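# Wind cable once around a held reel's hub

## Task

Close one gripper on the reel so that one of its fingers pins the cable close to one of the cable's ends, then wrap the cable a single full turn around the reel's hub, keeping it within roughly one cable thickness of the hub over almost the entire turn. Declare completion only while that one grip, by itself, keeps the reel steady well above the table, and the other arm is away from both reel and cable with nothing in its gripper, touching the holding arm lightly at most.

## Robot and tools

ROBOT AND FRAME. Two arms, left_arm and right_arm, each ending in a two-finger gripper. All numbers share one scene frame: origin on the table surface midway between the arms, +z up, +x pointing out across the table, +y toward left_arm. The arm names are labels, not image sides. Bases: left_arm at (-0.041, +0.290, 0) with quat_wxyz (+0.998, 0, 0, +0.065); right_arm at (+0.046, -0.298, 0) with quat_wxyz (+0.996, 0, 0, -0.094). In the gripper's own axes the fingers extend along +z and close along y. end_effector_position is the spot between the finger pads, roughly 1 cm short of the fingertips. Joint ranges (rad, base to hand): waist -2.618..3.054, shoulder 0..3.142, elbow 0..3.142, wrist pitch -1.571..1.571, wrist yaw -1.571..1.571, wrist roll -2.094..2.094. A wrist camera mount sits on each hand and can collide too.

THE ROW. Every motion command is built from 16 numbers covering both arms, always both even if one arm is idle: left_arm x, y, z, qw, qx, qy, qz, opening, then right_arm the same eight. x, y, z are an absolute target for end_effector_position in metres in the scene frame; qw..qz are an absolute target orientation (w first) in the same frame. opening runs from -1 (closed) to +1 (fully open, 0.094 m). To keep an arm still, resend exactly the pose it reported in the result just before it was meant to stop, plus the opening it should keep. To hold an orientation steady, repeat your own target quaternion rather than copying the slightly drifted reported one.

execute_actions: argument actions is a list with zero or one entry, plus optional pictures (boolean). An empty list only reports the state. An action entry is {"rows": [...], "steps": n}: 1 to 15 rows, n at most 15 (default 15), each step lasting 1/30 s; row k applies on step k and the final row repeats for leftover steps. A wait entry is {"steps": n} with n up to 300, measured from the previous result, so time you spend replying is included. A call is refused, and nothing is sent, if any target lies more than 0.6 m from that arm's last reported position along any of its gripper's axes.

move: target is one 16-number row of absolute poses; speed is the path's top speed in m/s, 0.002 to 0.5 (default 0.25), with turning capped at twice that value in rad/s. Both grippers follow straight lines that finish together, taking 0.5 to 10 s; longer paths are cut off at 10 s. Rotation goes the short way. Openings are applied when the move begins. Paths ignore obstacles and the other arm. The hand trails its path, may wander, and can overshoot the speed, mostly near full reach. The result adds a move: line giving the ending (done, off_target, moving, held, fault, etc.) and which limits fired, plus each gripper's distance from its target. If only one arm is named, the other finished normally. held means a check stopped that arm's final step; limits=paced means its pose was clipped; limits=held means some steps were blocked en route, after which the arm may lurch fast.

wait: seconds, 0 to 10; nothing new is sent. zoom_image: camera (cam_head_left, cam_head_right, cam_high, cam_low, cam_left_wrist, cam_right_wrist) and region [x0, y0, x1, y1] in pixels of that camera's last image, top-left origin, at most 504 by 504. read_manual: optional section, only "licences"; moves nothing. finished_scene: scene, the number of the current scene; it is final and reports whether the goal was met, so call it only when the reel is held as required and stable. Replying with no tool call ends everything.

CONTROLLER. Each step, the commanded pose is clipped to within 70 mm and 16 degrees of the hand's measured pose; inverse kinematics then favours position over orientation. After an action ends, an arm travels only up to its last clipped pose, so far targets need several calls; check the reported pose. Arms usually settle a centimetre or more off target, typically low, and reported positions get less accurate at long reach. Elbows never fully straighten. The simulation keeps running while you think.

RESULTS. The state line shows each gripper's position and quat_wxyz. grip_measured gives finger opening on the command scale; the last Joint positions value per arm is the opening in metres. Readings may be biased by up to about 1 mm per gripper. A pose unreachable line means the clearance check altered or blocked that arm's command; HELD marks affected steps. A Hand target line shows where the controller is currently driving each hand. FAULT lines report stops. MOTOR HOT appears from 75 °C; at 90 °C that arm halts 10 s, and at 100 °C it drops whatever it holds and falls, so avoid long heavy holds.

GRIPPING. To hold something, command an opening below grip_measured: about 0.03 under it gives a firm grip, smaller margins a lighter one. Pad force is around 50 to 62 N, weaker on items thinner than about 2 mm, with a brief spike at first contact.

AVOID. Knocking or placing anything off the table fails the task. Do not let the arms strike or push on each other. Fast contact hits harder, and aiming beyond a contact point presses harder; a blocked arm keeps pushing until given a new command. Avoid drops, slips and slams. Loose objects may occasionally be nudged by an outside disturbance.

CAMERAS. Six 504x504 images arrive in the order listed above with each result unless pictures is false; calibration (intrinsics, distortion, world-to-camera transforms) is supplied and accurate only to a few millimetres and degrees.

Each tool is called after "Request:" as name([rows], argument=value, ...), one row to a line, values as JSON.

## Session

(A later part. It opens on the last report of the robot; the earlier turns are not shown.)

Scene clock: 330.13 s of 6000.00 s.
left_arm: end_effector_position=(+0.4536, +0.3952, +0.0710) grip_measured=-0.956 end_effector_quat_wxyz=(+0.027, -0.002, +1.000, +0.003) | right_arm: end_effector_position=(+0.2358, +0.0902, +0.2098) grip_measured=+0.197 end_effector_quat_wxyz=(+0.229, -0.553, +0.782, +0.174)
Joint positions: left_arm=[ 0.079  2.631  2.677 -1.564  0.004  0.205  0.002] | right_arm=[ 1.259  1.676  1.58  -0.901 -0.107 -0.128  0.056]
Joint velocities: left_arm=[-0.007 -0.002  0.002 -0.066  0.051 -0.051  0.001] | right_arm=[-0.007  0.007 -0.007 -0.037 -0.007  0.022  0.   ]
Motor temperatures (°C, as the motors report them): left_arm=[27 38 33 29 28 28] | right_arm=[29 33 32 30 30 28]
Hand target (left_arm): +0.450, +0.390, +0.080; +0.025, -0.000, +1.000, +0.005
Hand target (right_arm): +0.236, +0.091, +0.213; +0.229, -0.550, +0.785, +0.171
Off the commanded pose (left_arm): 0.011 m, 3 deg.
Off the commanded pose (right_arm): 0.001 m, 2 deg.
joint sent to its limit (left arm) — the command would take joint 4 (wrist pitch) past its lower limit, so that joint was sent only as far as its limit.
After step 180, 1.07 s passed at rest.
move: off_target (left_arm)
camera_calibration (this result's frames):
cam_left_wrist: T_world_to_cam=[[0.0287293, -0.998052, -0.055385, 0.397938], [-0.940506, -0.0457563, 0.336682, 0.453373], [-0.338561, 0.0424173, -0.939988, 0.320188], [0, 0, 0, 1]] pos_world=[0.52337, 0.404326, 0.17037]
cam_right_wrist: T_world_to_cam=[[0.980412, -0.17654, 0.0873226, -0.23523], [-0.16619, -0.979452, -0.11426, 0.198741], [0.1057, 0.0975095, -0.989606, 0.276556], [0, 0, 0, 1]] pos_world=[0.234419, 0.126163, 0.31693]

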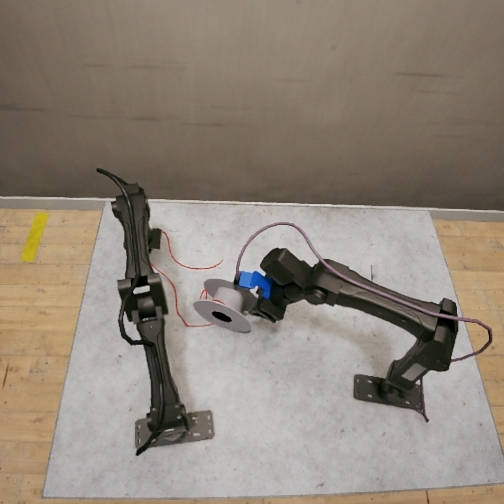

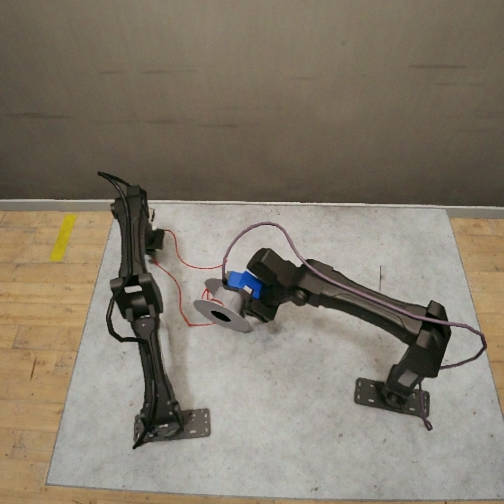

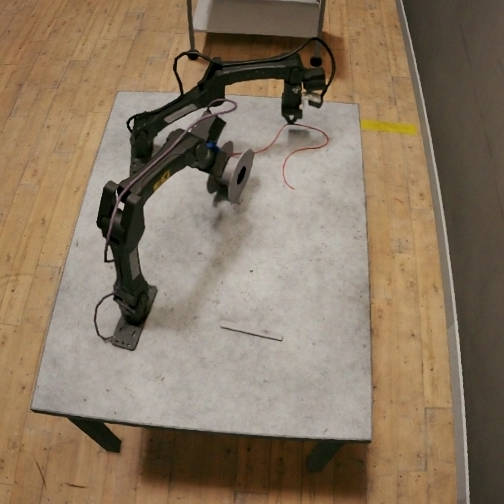

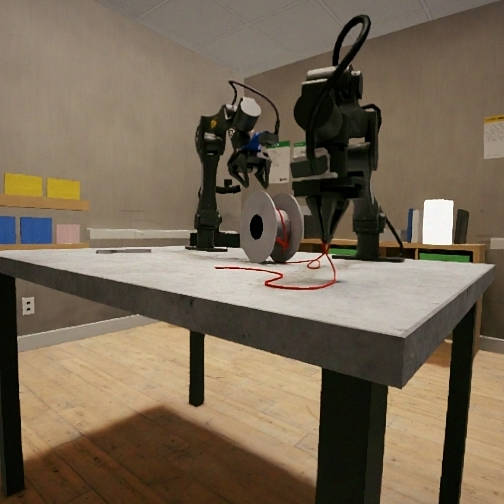

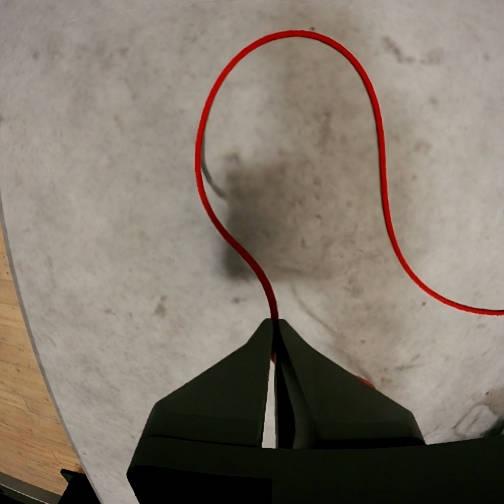

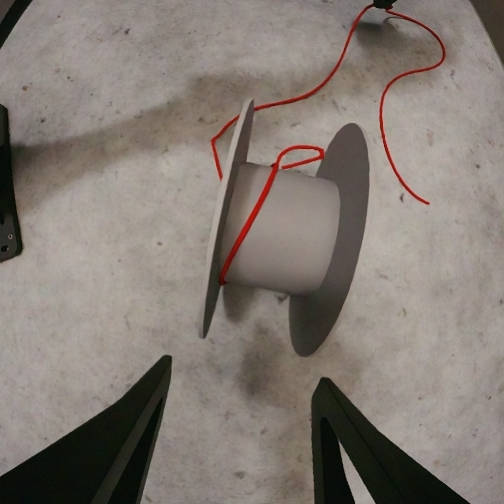

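Request:
move(target=[0.45,0.39,0.08,0,0,1,0,-0.98,0.245,0.14,0.18,0.232,-0.552,0.788,0.162,0.2])

Request:
move(target=[0.45,0.39,0.08,0,0,1,0,-0.98,0.248,0.15,0.122,0.232,-0.552,0.788,0.162,0.2], speed=0.05)

Request:
move(target=[0.45,0.39,0.08,0,0,1,0,-0.98,0.24,0.152,0.122,0.232,-0.552,0.788,0.162,-0.96], speed=0.02)

Scene clock: 334.40 s of 6000.00 s.
left_arm: end_effector_position=(+0.4536, +0.3952, +0.0710) grip_measured=-0.956 end_effector_quat_wxyz=(+0.027, -0.002, +1.000, +0.003) | right_arm: end_effector_position=(+0.2433, +0.1342, +0.1722) grip_measured=+0.197 end_effector_quat_wxyz=(+0.218, -0.554, +0.788, +0.158)
Joint positions: left_arm=[ 0.079  2.631  2.677 -1.564  0.004  0.205  0.002] | right_arm=[ 1.306  1.859  1.671 -0.84  -0.064 -0.091  0.056]
Joint velocities: left_arm=[-0.007 -0.007 -0.007 -0.037  0.051 -0.037 -0.   ] | right_arm=[-0.007  0.012  0.007 -0.095  0.007 -0.095  0.   ]
Motor temperatures (°C, as the motors report them): left_arm=[27 40 33 29 28 28] | right_arm=[29 33 32 30 29 28]
Hand target (left_arm): +0.450, +0.390, +0.080; +0.025, -0.000, +1.000, +0.005
Hand target (right_arm): +0.245, +0.140, +0.181; +0.231, -0.550, +0.786, +0.162
Off the commanded pose (left_arm): 0.011 m, 3 deg.
Off the commanded pose (right_arm): 0.010 m, 2 deg.
joint sent to its limit (left arm) — the command would take joint 4 (wrist pitch) past its lower limit, so that joint was sent only as far as its limit.
move: off_target (left_arm)
camera_calibration (this result's frames):
cam_left_wrist: T_world_to_cam=[[0.0291096, -0.998042, -0.0553646, 0.39776], [-0.940489, -0.0461077, 0.336681, 0.453504], [-0.338574, 0.0422692, -0.93999, 0.320252], [0, 0, 0, 1]] pos_world=[0.523366, 0.404355, 0.17037]
cam_right_wrist: T_world_to_cam=[[0.979128, -0.180725, 0.0929878, -0.231718], [-0.174064, -0.981842, -0.0754132, 0.234277], [0.104928, 0.0576533, -0.992807, 0.240338], [0, 0, 0, 1]] pos_world=[0.242443, 0.17429, 0.277824]

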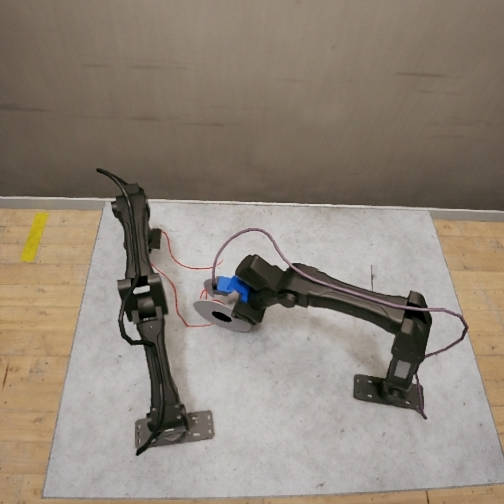

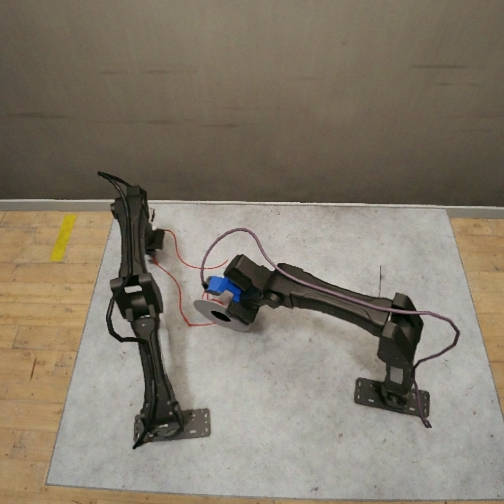

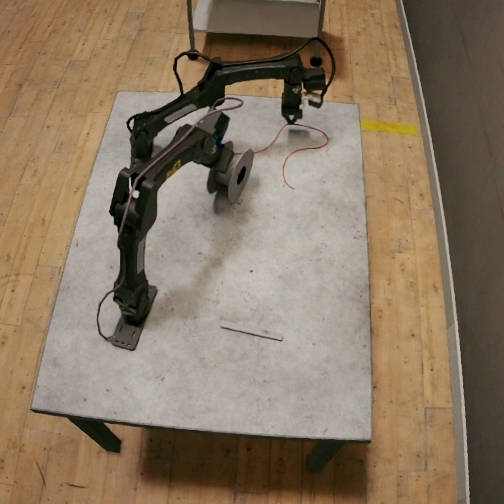

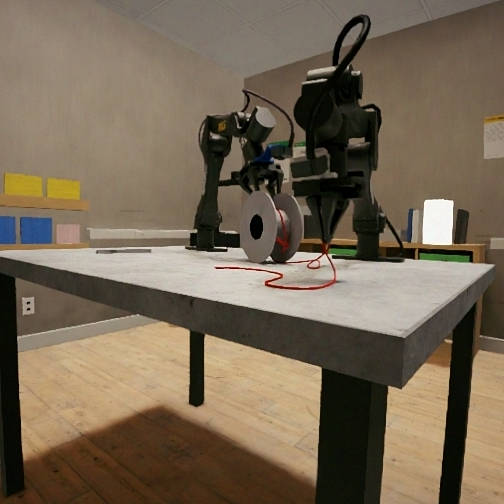

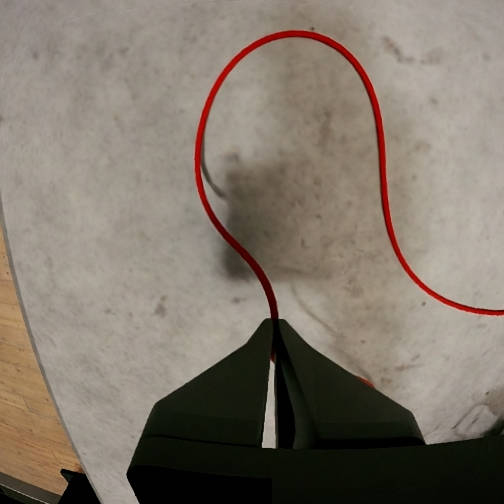

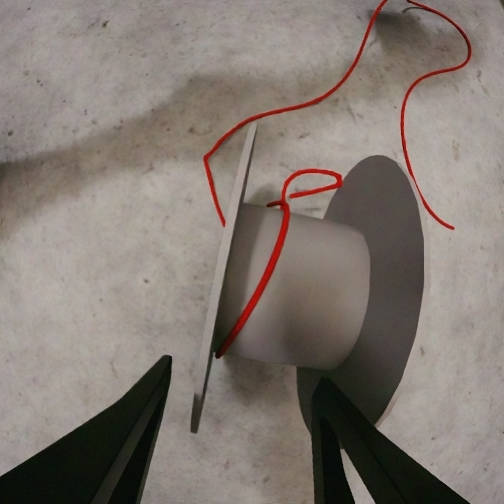

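Scene clock: 335.80 s of 6000.00 s.
left_arm: end_effector_position=(+0.4536, +0.3952, +0.0710) grip_measured=-0.956 end_effector_quat_wxyz=(+0.027, -0.002, +1.000, +0.003) | right_arm: end_effector_position=(+0.2534, +0.1515, +0.1451) grip_measured=+0.197 end_effector_quat_wxyz=(+0.251, -0.547, +0.780, +0.173)
Joint positions: left_arm=[ 0.079  2.631  2.677 -1.564  0.004  0.205  0.002] | right_arm=[ 1.306  1.878  1.547 -0.622 -0.056 -0.088  0.056]
Joint velocities: left_arm=[ 0.002 -0.012 -0.012 -0.037  0.066  0.037  0.001] | right_arm=[-0.007 -0.002  0.007 -0.037 -0.051 -0.051  0.   ]
Motor temperatures (°C, as the motors report them): left_arm=[27 40 33 29 28 28] | right_arm=[29 33 32 30 29 28]
Hand target (left_arm): +0.450, +0.390, +0.080; +0.025, -0.000, +1.000, +0.005
Hand target (right_arm): +0.248, +0.150, +0.123; +0.231, -0.550, +0.786, +0.161
Off the commanded pose (left_arm): 0.011 m, 3 deg.
Off the commanded pose (right_arm): 0.024 m, 3 deg.
joint sent to its limit (left arm) — the command would take joint 4 (wrist pitch) past its lower limit, so that joint was sent only as far as its limit.
move: off_target (left_arm, right_arm)
camera_calibration (this result's frames):
cam_left_wrist: T_world_to_cam=[[0.0291096, -0.998042, -0.0553646, 0.39776], [-0.940489, -0.0461077, 0.336681, 0.453504], [-0.338574, 0.0422692, -0.93999, 0.320252], [0, 0, 0, 1]] pos_world=[0.523366, 0.404355, 0.17037]
cam_right_wrist: T_world_to_cam=[[0.973927, -0.193816, 0.117908, -0.236198], [-0.176, -0.973447, -0.14637, 0.260473], [0.143146, 0.121802, -0.982178, 0.190453], [0, 0, 0, 1]] pos_world=[0.248621, 0.184581, 0.253034]

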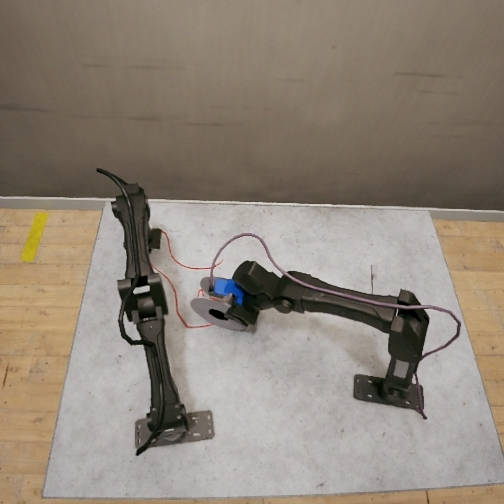

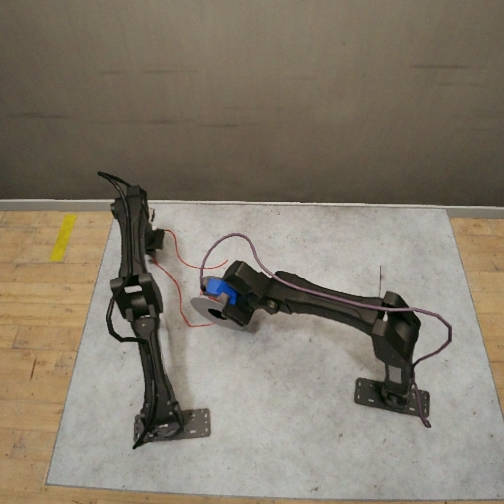

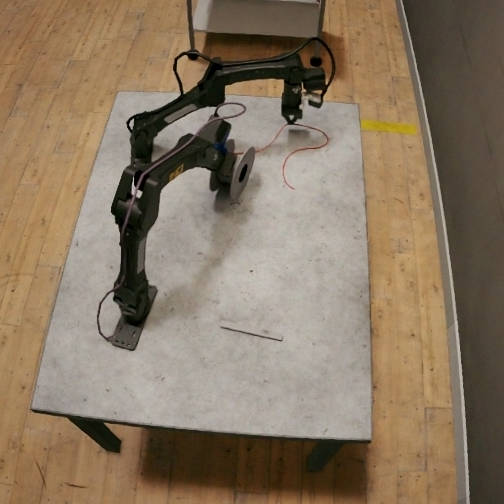

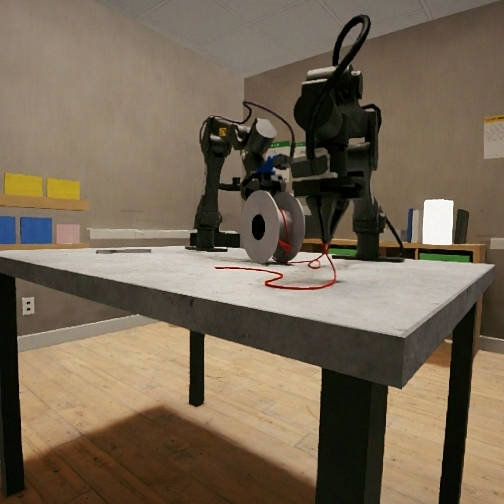

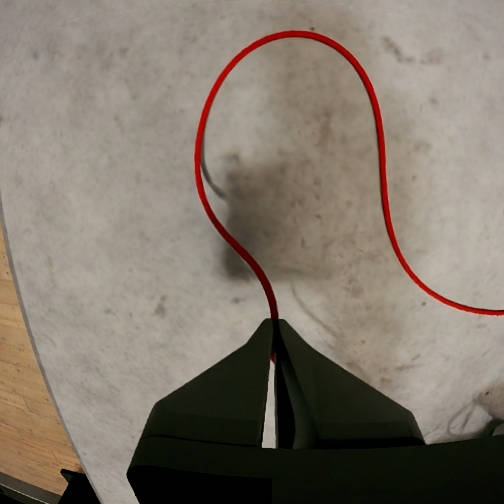

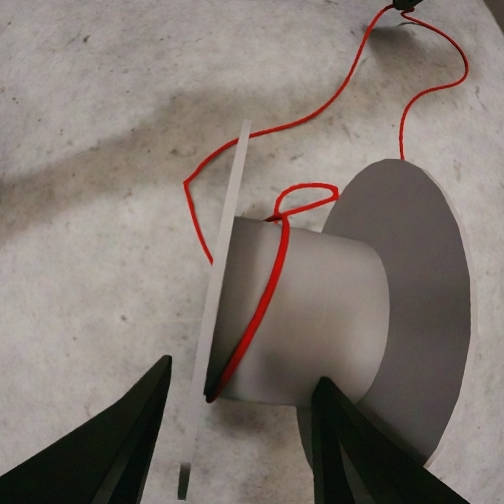

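Scene clock: 337.37 s of 6000.00 s.
left_arm: end_effector_position=(+0.4536, +0.3952, +0.0710) grip_measured=-0.956 end_effector_quat_wxyz=(+0.027, -0.002, +1.000, +0.003) | right_arm: end_effector_position=(+0.2516, +0.1550, +0.1455) grip_measured=-0.916 end_effector_quat_wxyz=(+0.260, -0.543, +0.780, +0.170)
Joint positions: left_arm=[ 0.079  2.631  2.677 -1.564  0.004  0.205  0.002] | right_arm=[ 1.321  1.878  1.542 -0.605 -0.032 -0.074  0.004]
Joint velocities: left_arm=[-0.017 -0.022  0.007  0.007 -0.022 -0.037  0.001] | right_arm=[ 0.002  0.012 -0.007 -0.022  0.051 -0.11  -0.001]
Motor temperatures (°C, as the motors report them): left_arm=[27 40 32 29 28 28] | right_arm=[29 33 32 30 29 28]
Hand target (left_arm): +0.450, +0.390, +0.080; +0.025, -0.000, +1.000, +0.005
Hand target (right_arm): +0.240, +0.152, +0.122; +0.231, -0.550, +0.786, +0.162
Off the commanded pose (left_arm): 0.011 m, 3 deg.
Off the commanded pose (right_arm): 0.026 m, 4 deg.
joint sent to its limit (left arm) — the command would take joint 4 (wrist pitch) past its lower limit, so that joint was sent only as far as its limit.
move: off_target (left_arm, right_arm)
camera_calibration (this result's frames):
cam_left_wrist: T_world_to_cam=[[0.0291096, -0.998042, -0.0553646, 0.39776], [-0.940489, -0.0461077, 0.336681, 0.453504], [-0.338574, 0.0422692, -0.93999, 0.320252], [0, 0, 0, 1]] pos_world=[0.523366, 0.404355, 0.17037]
cam_right_wrist: T_world_to_cam=[[0.9699, -0.204868, 0.131617, -0.233124], [-0.184006, -0.970644, -0.154895, 0.266458], [0.159487, 0.126015, -0.979124, 0.185489], [0, 0, 0, 1]] pos_world=[0.245554, 0.187502, 0.253573]

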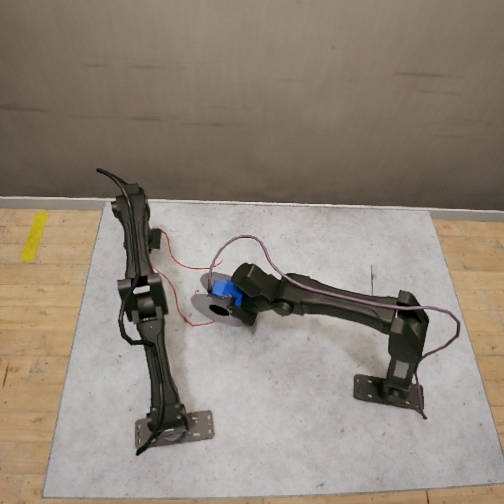

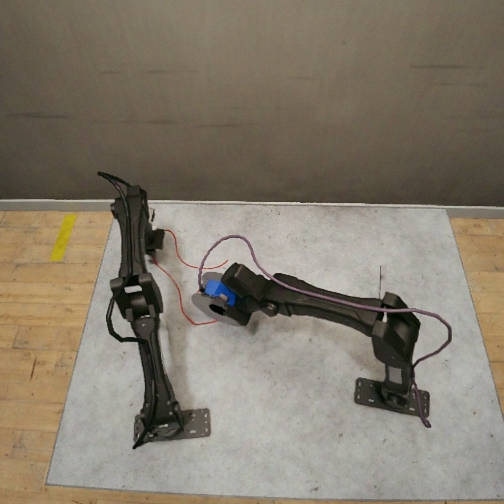

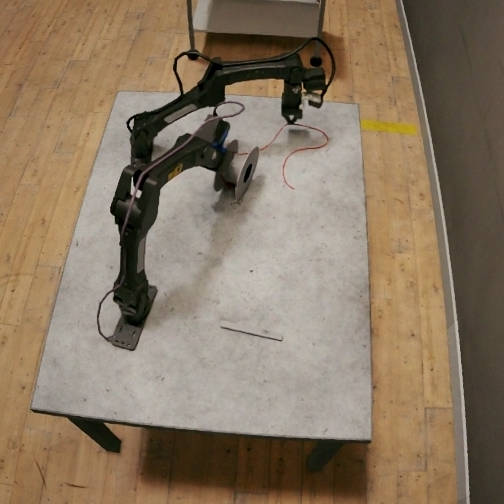

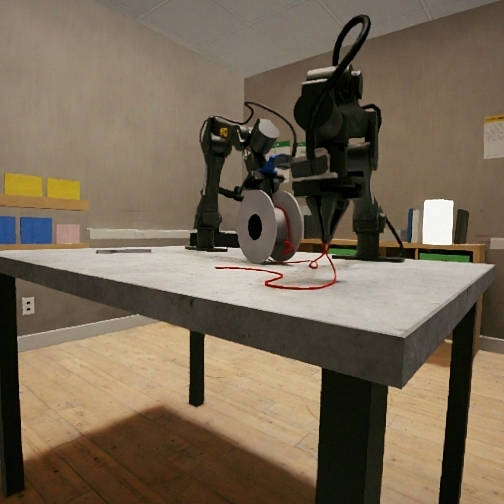

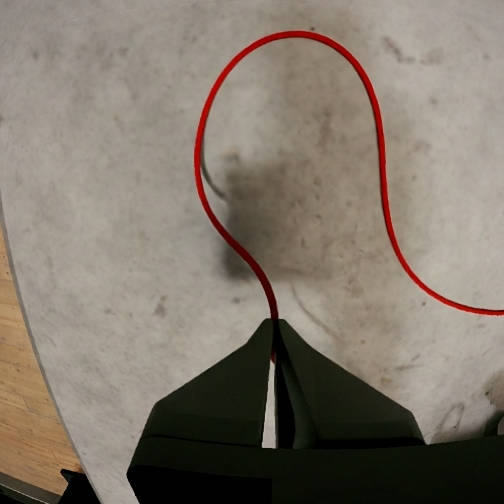

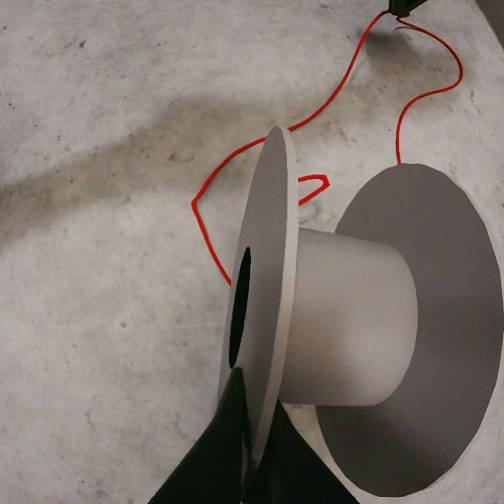

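Request:
move(target=[0.45,0.39,0.08,0,0,1,0,-0.98,0.25,0.15,0.185,0.232,-0.552,0.788,0.162,-0.96], speed=0.08)

Request:
move(target=[0.40,0.42,0.08,0,0,1,0,-0.98,0.2,0.03,0.185,0.232,-0.552,0.788,0.162,-0.96], speed=0.08)

Scene clock: 354.97 s of 6000.00 s.
left_arm: end_effector_position=(+0.4536, +0.3952, +0.0710) grip_measured=-0.956 end_effector_quat_wxyz=(+0.027, -0.002, +1.000, +0.003) | right_arm: end_effector_position=(+0.2414, +0.1400, +0.1709) grip_measured=-0.916 end_effector_quat_wxyz=(+0.211, -0.554, +0.792, +0.147)
Joint positions: left_arm=[ 0.079  2.631  2.677 -1.564  0.004  0.205  0.002] | right_arm=[ 1.323  1.898  1.73  -0.884 -0.043 -0.074  0.004]
Joint velocities: left_arm=[-0.007 -0.007 -0.017 -0.007  0.007 -0.037 -0.   ] | right_arm=[ 0.002 -0.017  0.007 -0.037 -0.037  0.066 -0.001]
Motor temperatures (°C, as the motors report them): left_arm=[27 42 32 29 28 28] | right_arm=[29 33 31 30 29 28]
Hand target (left_arm): +0.450, +0.390, +0.080; +0.025, -0.000, +1.000, +0.005
Hand target (right_arm): +0.250, +0.149, +0.185; +0.231, -0.551, +0.786, +0.162
Off the commanded pose (left_arm): 0.011 m, 3 deg.
Off the commanded pose (right_arm): 0.019 m, 3 deg.
joint sent to its limit (left arm) — the command would take joint 4 (wrist pitch) past its lower limit, so that joint was sent only as far as its limit.
move: off_target (left_arm, right_arm)
camera_calibration (this result's frames):
cam_left_wrist: T_world_to_cam=[[0.0291096, -0.998042, -0.0553646, 0.39776], [-0.940489, -0.0461077, 0.336681, 0.453504], [-0.338574, 0.0422692, -0.93999, 0.320252], [0, 0, 0, 1]] pos_world=[0.523366, 0.404355, 0.17037]
cam_right_wrist: T_world_to_cam=[[0.97781, -0.185859, 0.0966617, -0.228291], [-0.181821, -0.982105, -0.0491025, 0.236971], [0.104058, 0.0304378, -0.994105, 0.24316], [0, 0, 0, 1]] pos_world=[0.241009, 0.182899, 0.27543]

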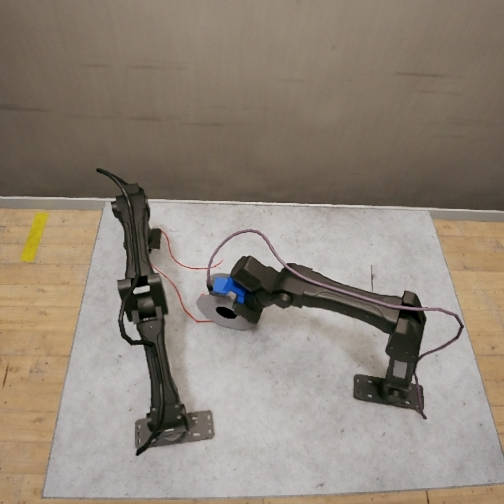

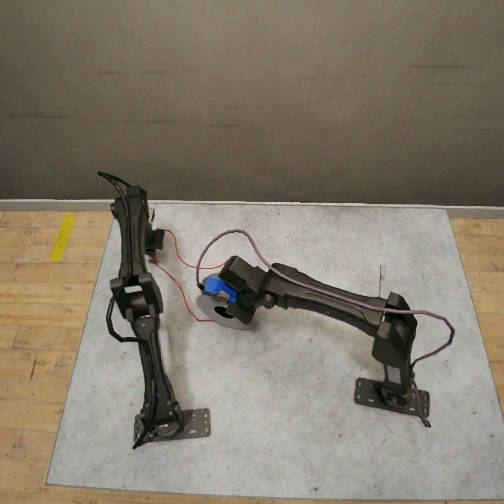

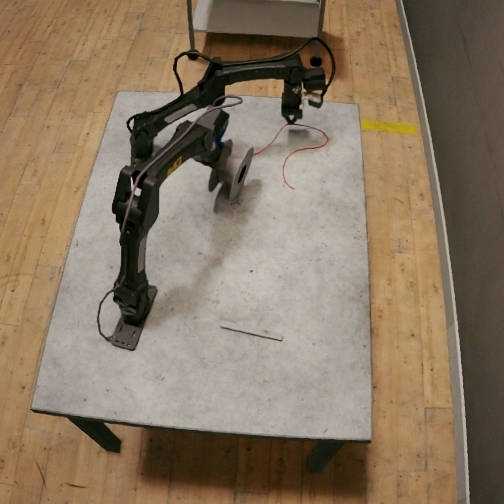

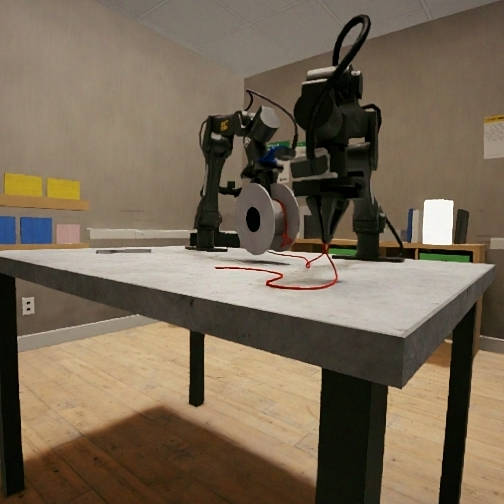

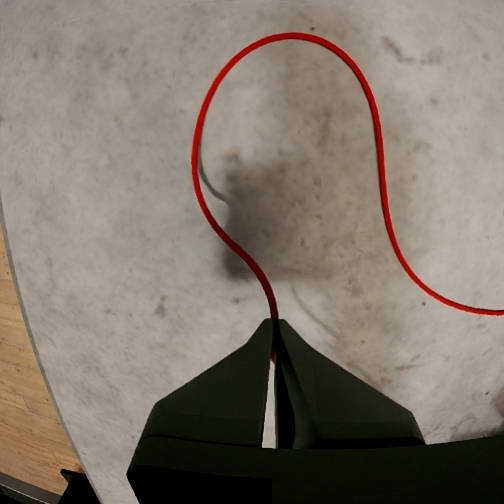

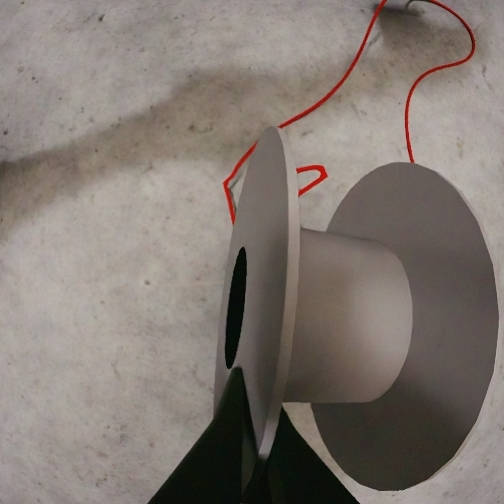

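Scene clock: 356.80 s of 6000.00 s.
left_arm: end_effector_position=(+0.3963, +0.4066, +0.0719) grip_measured=-0.956 end_effector_quat_wxyz=(-0.024, +0.004, +1.000, -0.018) | right_arm: end_effector_position=(+0.2005, +0.0370, +0.1790) grip_measured=-0.916 end_effector_quat_wxyz=(+0.230, -0.552, +0.786, +0.158)
Joint positions: left_arm=[ 0.137  2.404  2.258 -1.482  0.022  0.276  0.002] | right_arm=[ 1.299  1.435  1.23  -0.803 -0.056 -0.097  0.004]
Joint velocities: left_arm=[ 0.002  0.002  0.002 -0.007 -0.022  0.007  0.   ] | right_arm=[ 0.002 -0.007 -0.007  0.066 -0.022  0.037 -0.001]
Motor temperatures (°C, as the motors report them): left_arm=[27 43 32 29 28 28] | right_arm=[29 33 31 30 29 28]
Hand target (left_arm): +0.401, +0.421, +0.081; -0.001, -0.001, +1.000, +0.000
Hand target (right_arm): +0.200, +0.030, +0.183; +0.232, -0.550, +0.786, +0.161
Off the commanded pose (left_arm): 0.016 m, 4 deg.
Off the commanded pose (right_arm): 0.009 m, 0 deg.
move: off_target (left_arm)
camera_calibration (this result's frames):
cam_left_wrist: T_world_to_cam=[[0.0121268, -0.999821, -0.0145306, 0.415404], [-0.901667, -0.0172159, 0.432088, 0.365836], [-0.432261, 0.00786192, -0.901714, 0.349582], [0, 0, 0, 1]] pos_world=[0.475935, 0.418879, 0.163186]
cam_right_wrist: T_world_to_cam=[[0.976217, -0.187651, 0.108571, -0.209946], [-0.178006, -0.979656, -0.0926722, 0.135766], [0.123752, 0.071142, -0.98976, 0.252408], [0, 0, 0, 1]] pos_world=[0.197884, 0.0756502, 0.285199]

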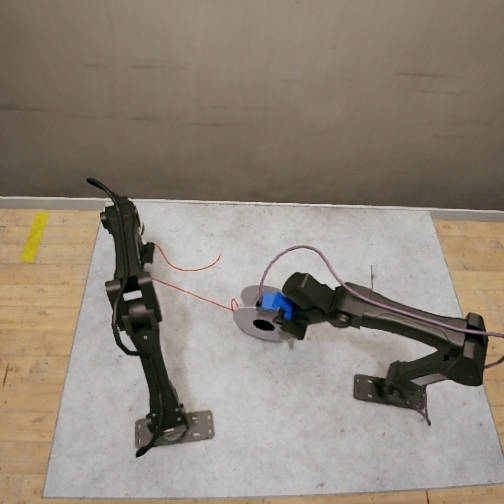

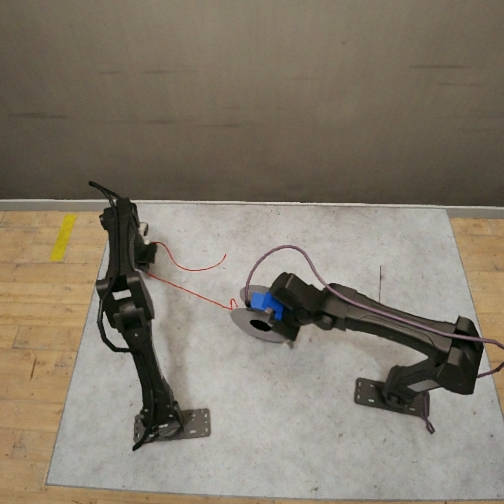

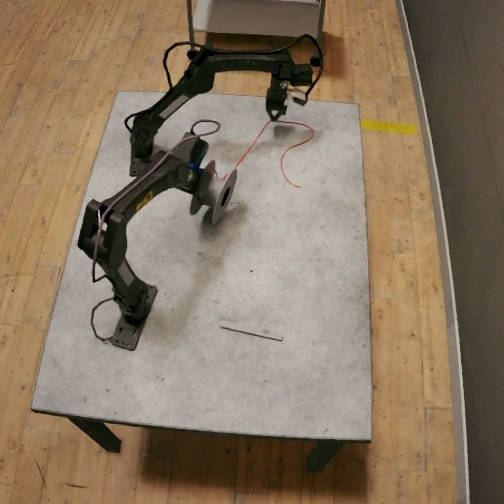

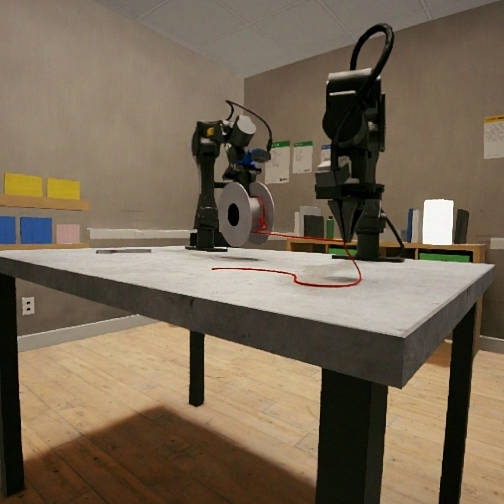

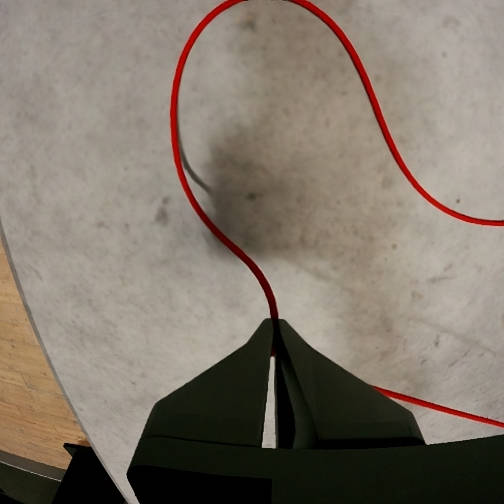

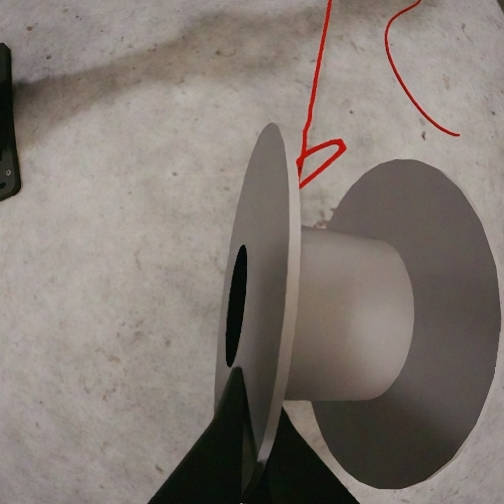

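Request:
move(target=[0.42,0.36,0.1,0,0,1,0,-0.98,0.2,0.03,0.18,0.2,-0.68,0.68,0.2,-0.96], speed=0.1)

Request:
move(target=[0.40,0.29,0.31,0.2,0,0.98,0,-0.98,0.2,0.03,0.165,0.2,-0.68,0.68,0.2,-0.96], speed=0.1)

Scene clock: 364.07 s of 6000.00 s.
left_arm: end_effector_position=(+0.4150, +0.3612, +0.0947) grip_measured=-0.956 end_effector_quat_wxyz=(-0.007, -0.001, +1.000, -0.004) | right_arm: end_effector_position=(+0.1954, +0.0197, +0.1652) grip_measured=-0.916 end_effector_quat_wxyz=(-0.181, +0.679, -0.688, -0.182)
Joint positions: left_arm=[ 0.026  2.417  2.375 -1.543  0.006  0.154  0.002] | right_arm=[ 1.181  1.461  1.23  -0.893 -0.272 -0.503  0.004]
Joint velocities: left_arm=[ 0.002 -0.037 -0.007  0.022 -0.066 -0.066  0.   ] | right_arm=[ 0.032 -0.022  0.007  0.007  0.007 -0.037 -0.   ]
Motor temperatures (°C, as the motors report them): left_arm=[27 42 32 29 28 28] | right_arm=[29 33 32 30 29 28]
Hand target (left_arm): +0.419, +0.360, +0.100; -0.000, +0.000, +1.000, -0.000
Hand target (right_arm): +0.200, +0.029, +0.180; -0.201, +0.679, -0.678, -0.198
Off the commanded pose (left_arm): 0.007 m, 1 deg.
Off the commanded pose (right_arm): 0.019 m, 3 deg.
move: off_target (right_arm)
camera_calibration (this result's frames):
cam_left_wrist: T_world_to_cam=[[0.0224212, -0.998889, -0.041459, 0.36806], [-0.91604, -0.0371372, 0.399364, 0.388294], [-0.40046, 0.0290239, -0.915854, 0.359087], [0, 0, 0, 1]] pos_world=[0.49124, 0.371649, 0.18906]
cam_right_wrist: T_world_to_cam=[[0.984392, 0.149932, 0.0921579, -0.212265], [0.154809, -0.986766, -0.0482361, 0.0444036], [0.0837062, 0.0617501, -0.994575, 0.24938], [0, 0, 0, 1]] pos_world=[0.181204, 0.060242, 0.269731]

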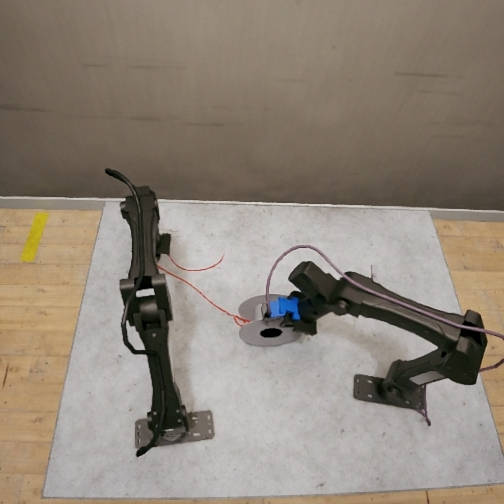

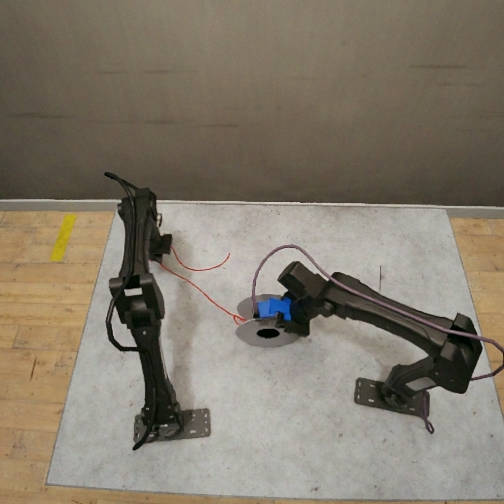

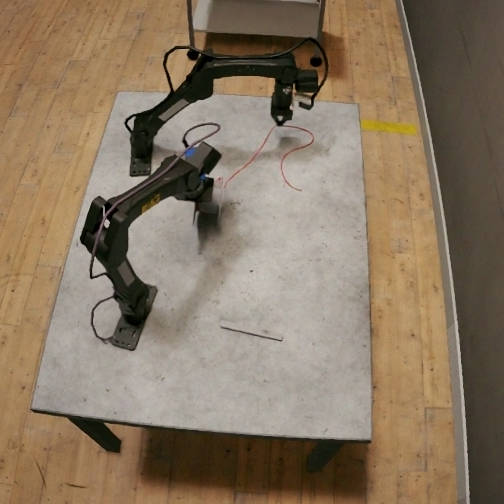

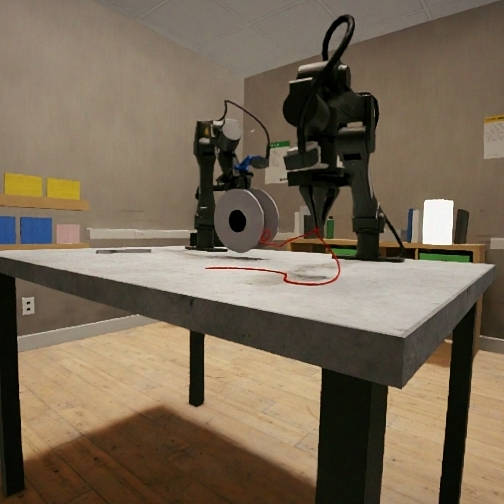

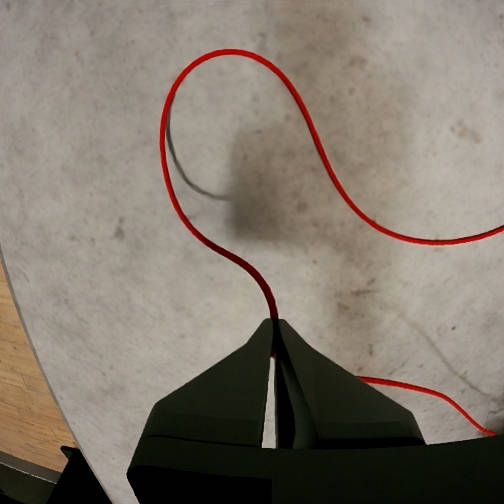

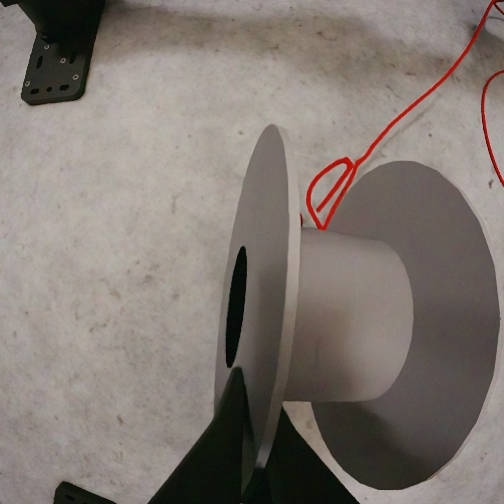

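Scene clock: 366.73 s of 6000.00 s.
left_arm: end_effector_position=(+0.4024, +0.2916, +0.2933) grip_measured=-0.956 end_effector_quat_wxyz=(+0.228, +0.004, +0.974, -0.004) | right_arm: end_effector_position=(+0.1978, +0.0238, +0.1644) grip_measured=-0.916 end_effector_quat_wxyz=(-0.191, +0.678, -0.685, -0.184)
Joint positions: left_arm=[-0.124  2.039  2.495 -1.567  0.012  0.011  0.002] | right_arm=[ 1.181  1.461  1.217 -0.859 -0.274 -0.503  0.004]
Joint velocities: left_arm=[ 0.002 -0.007 -0.007 -0.022 -0.066  0.022 -0.001] | right_arm=[ 0.002  0.002  0.002  0.037 -0.007 -0.051 -0.   ]
Motor temperatures (°C, as the motors report them): left_arm=[27 42 32 29 28 28] | right_arm=[29 33 32 30 29 28]
Hand target (left_arm): +0.398, +0.290, +0.310; +0.248, +0.003, +0.969, -0.001
Hand target (right_arm): +0.200, +0.030, +0.165; -0.200, +0.678, -0.679, -0.199
Off the commanded pose (left_arm): 0.017 m, 3 deg.
Off the commanded pose (right_arm): 0.007 m, 2 deg.
joint sent to its limit (left arm) — the command would take joint 4 (wrist pitch) past its lower limit, so that joint was sent only as far as its limit.
move: off_target (left_arm)
camera_calibration (this result's frames):
cam_left_wrist: T_world_to_cam=[[0.0325111, -0.99905, -0.0290184, 0.299356], [-0.997558, -0.0306398, -0.0627555, 0.461295], [0.0618067, 0.0309878, -0.997607, 0.375311], [0, 0, 0, 1]] pos_world=[0.42724, 0.301576, 0.412049]
cam_right_wrist: T_world_to_cam=[[0.983225, 0.148571, 0.105809, -0.217151], [0.155932, -0.985625, -0.0650325, 0.0504998], [0.094626, 0.0804406, -0.992258, 0.245141], [0, 0, 0, 1]] pos_world=[0.182437, 0.062317, 0.269503]

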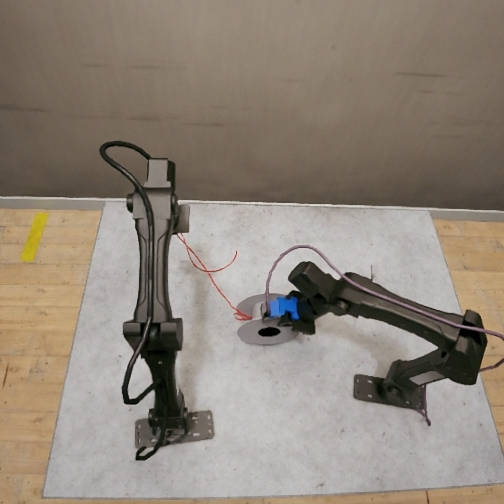

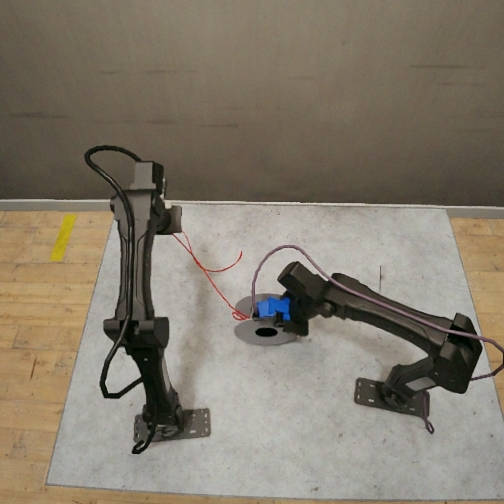

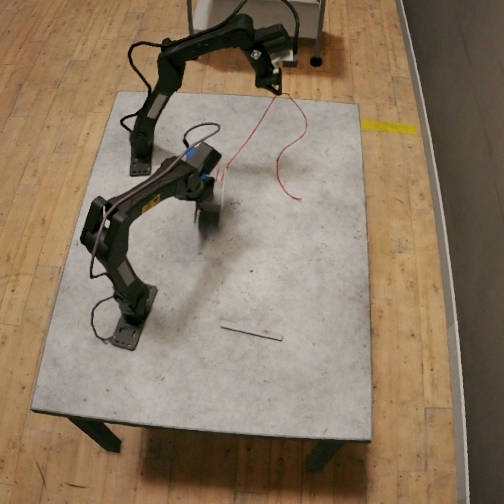

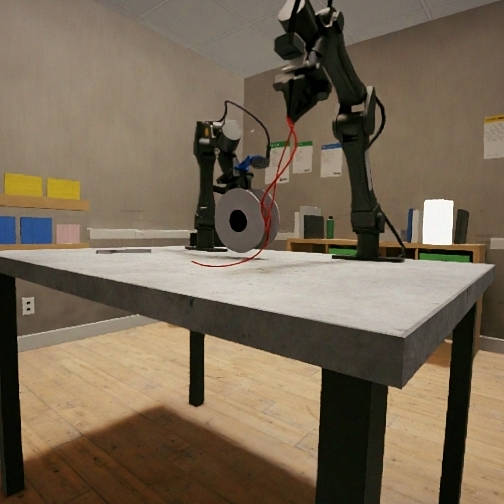

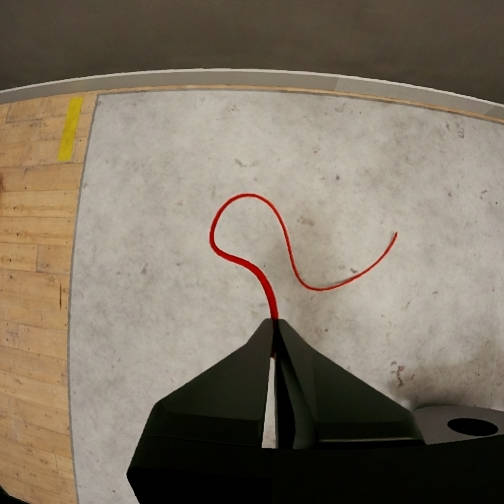

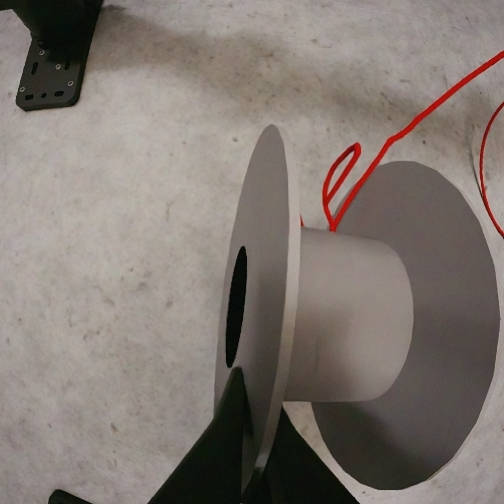

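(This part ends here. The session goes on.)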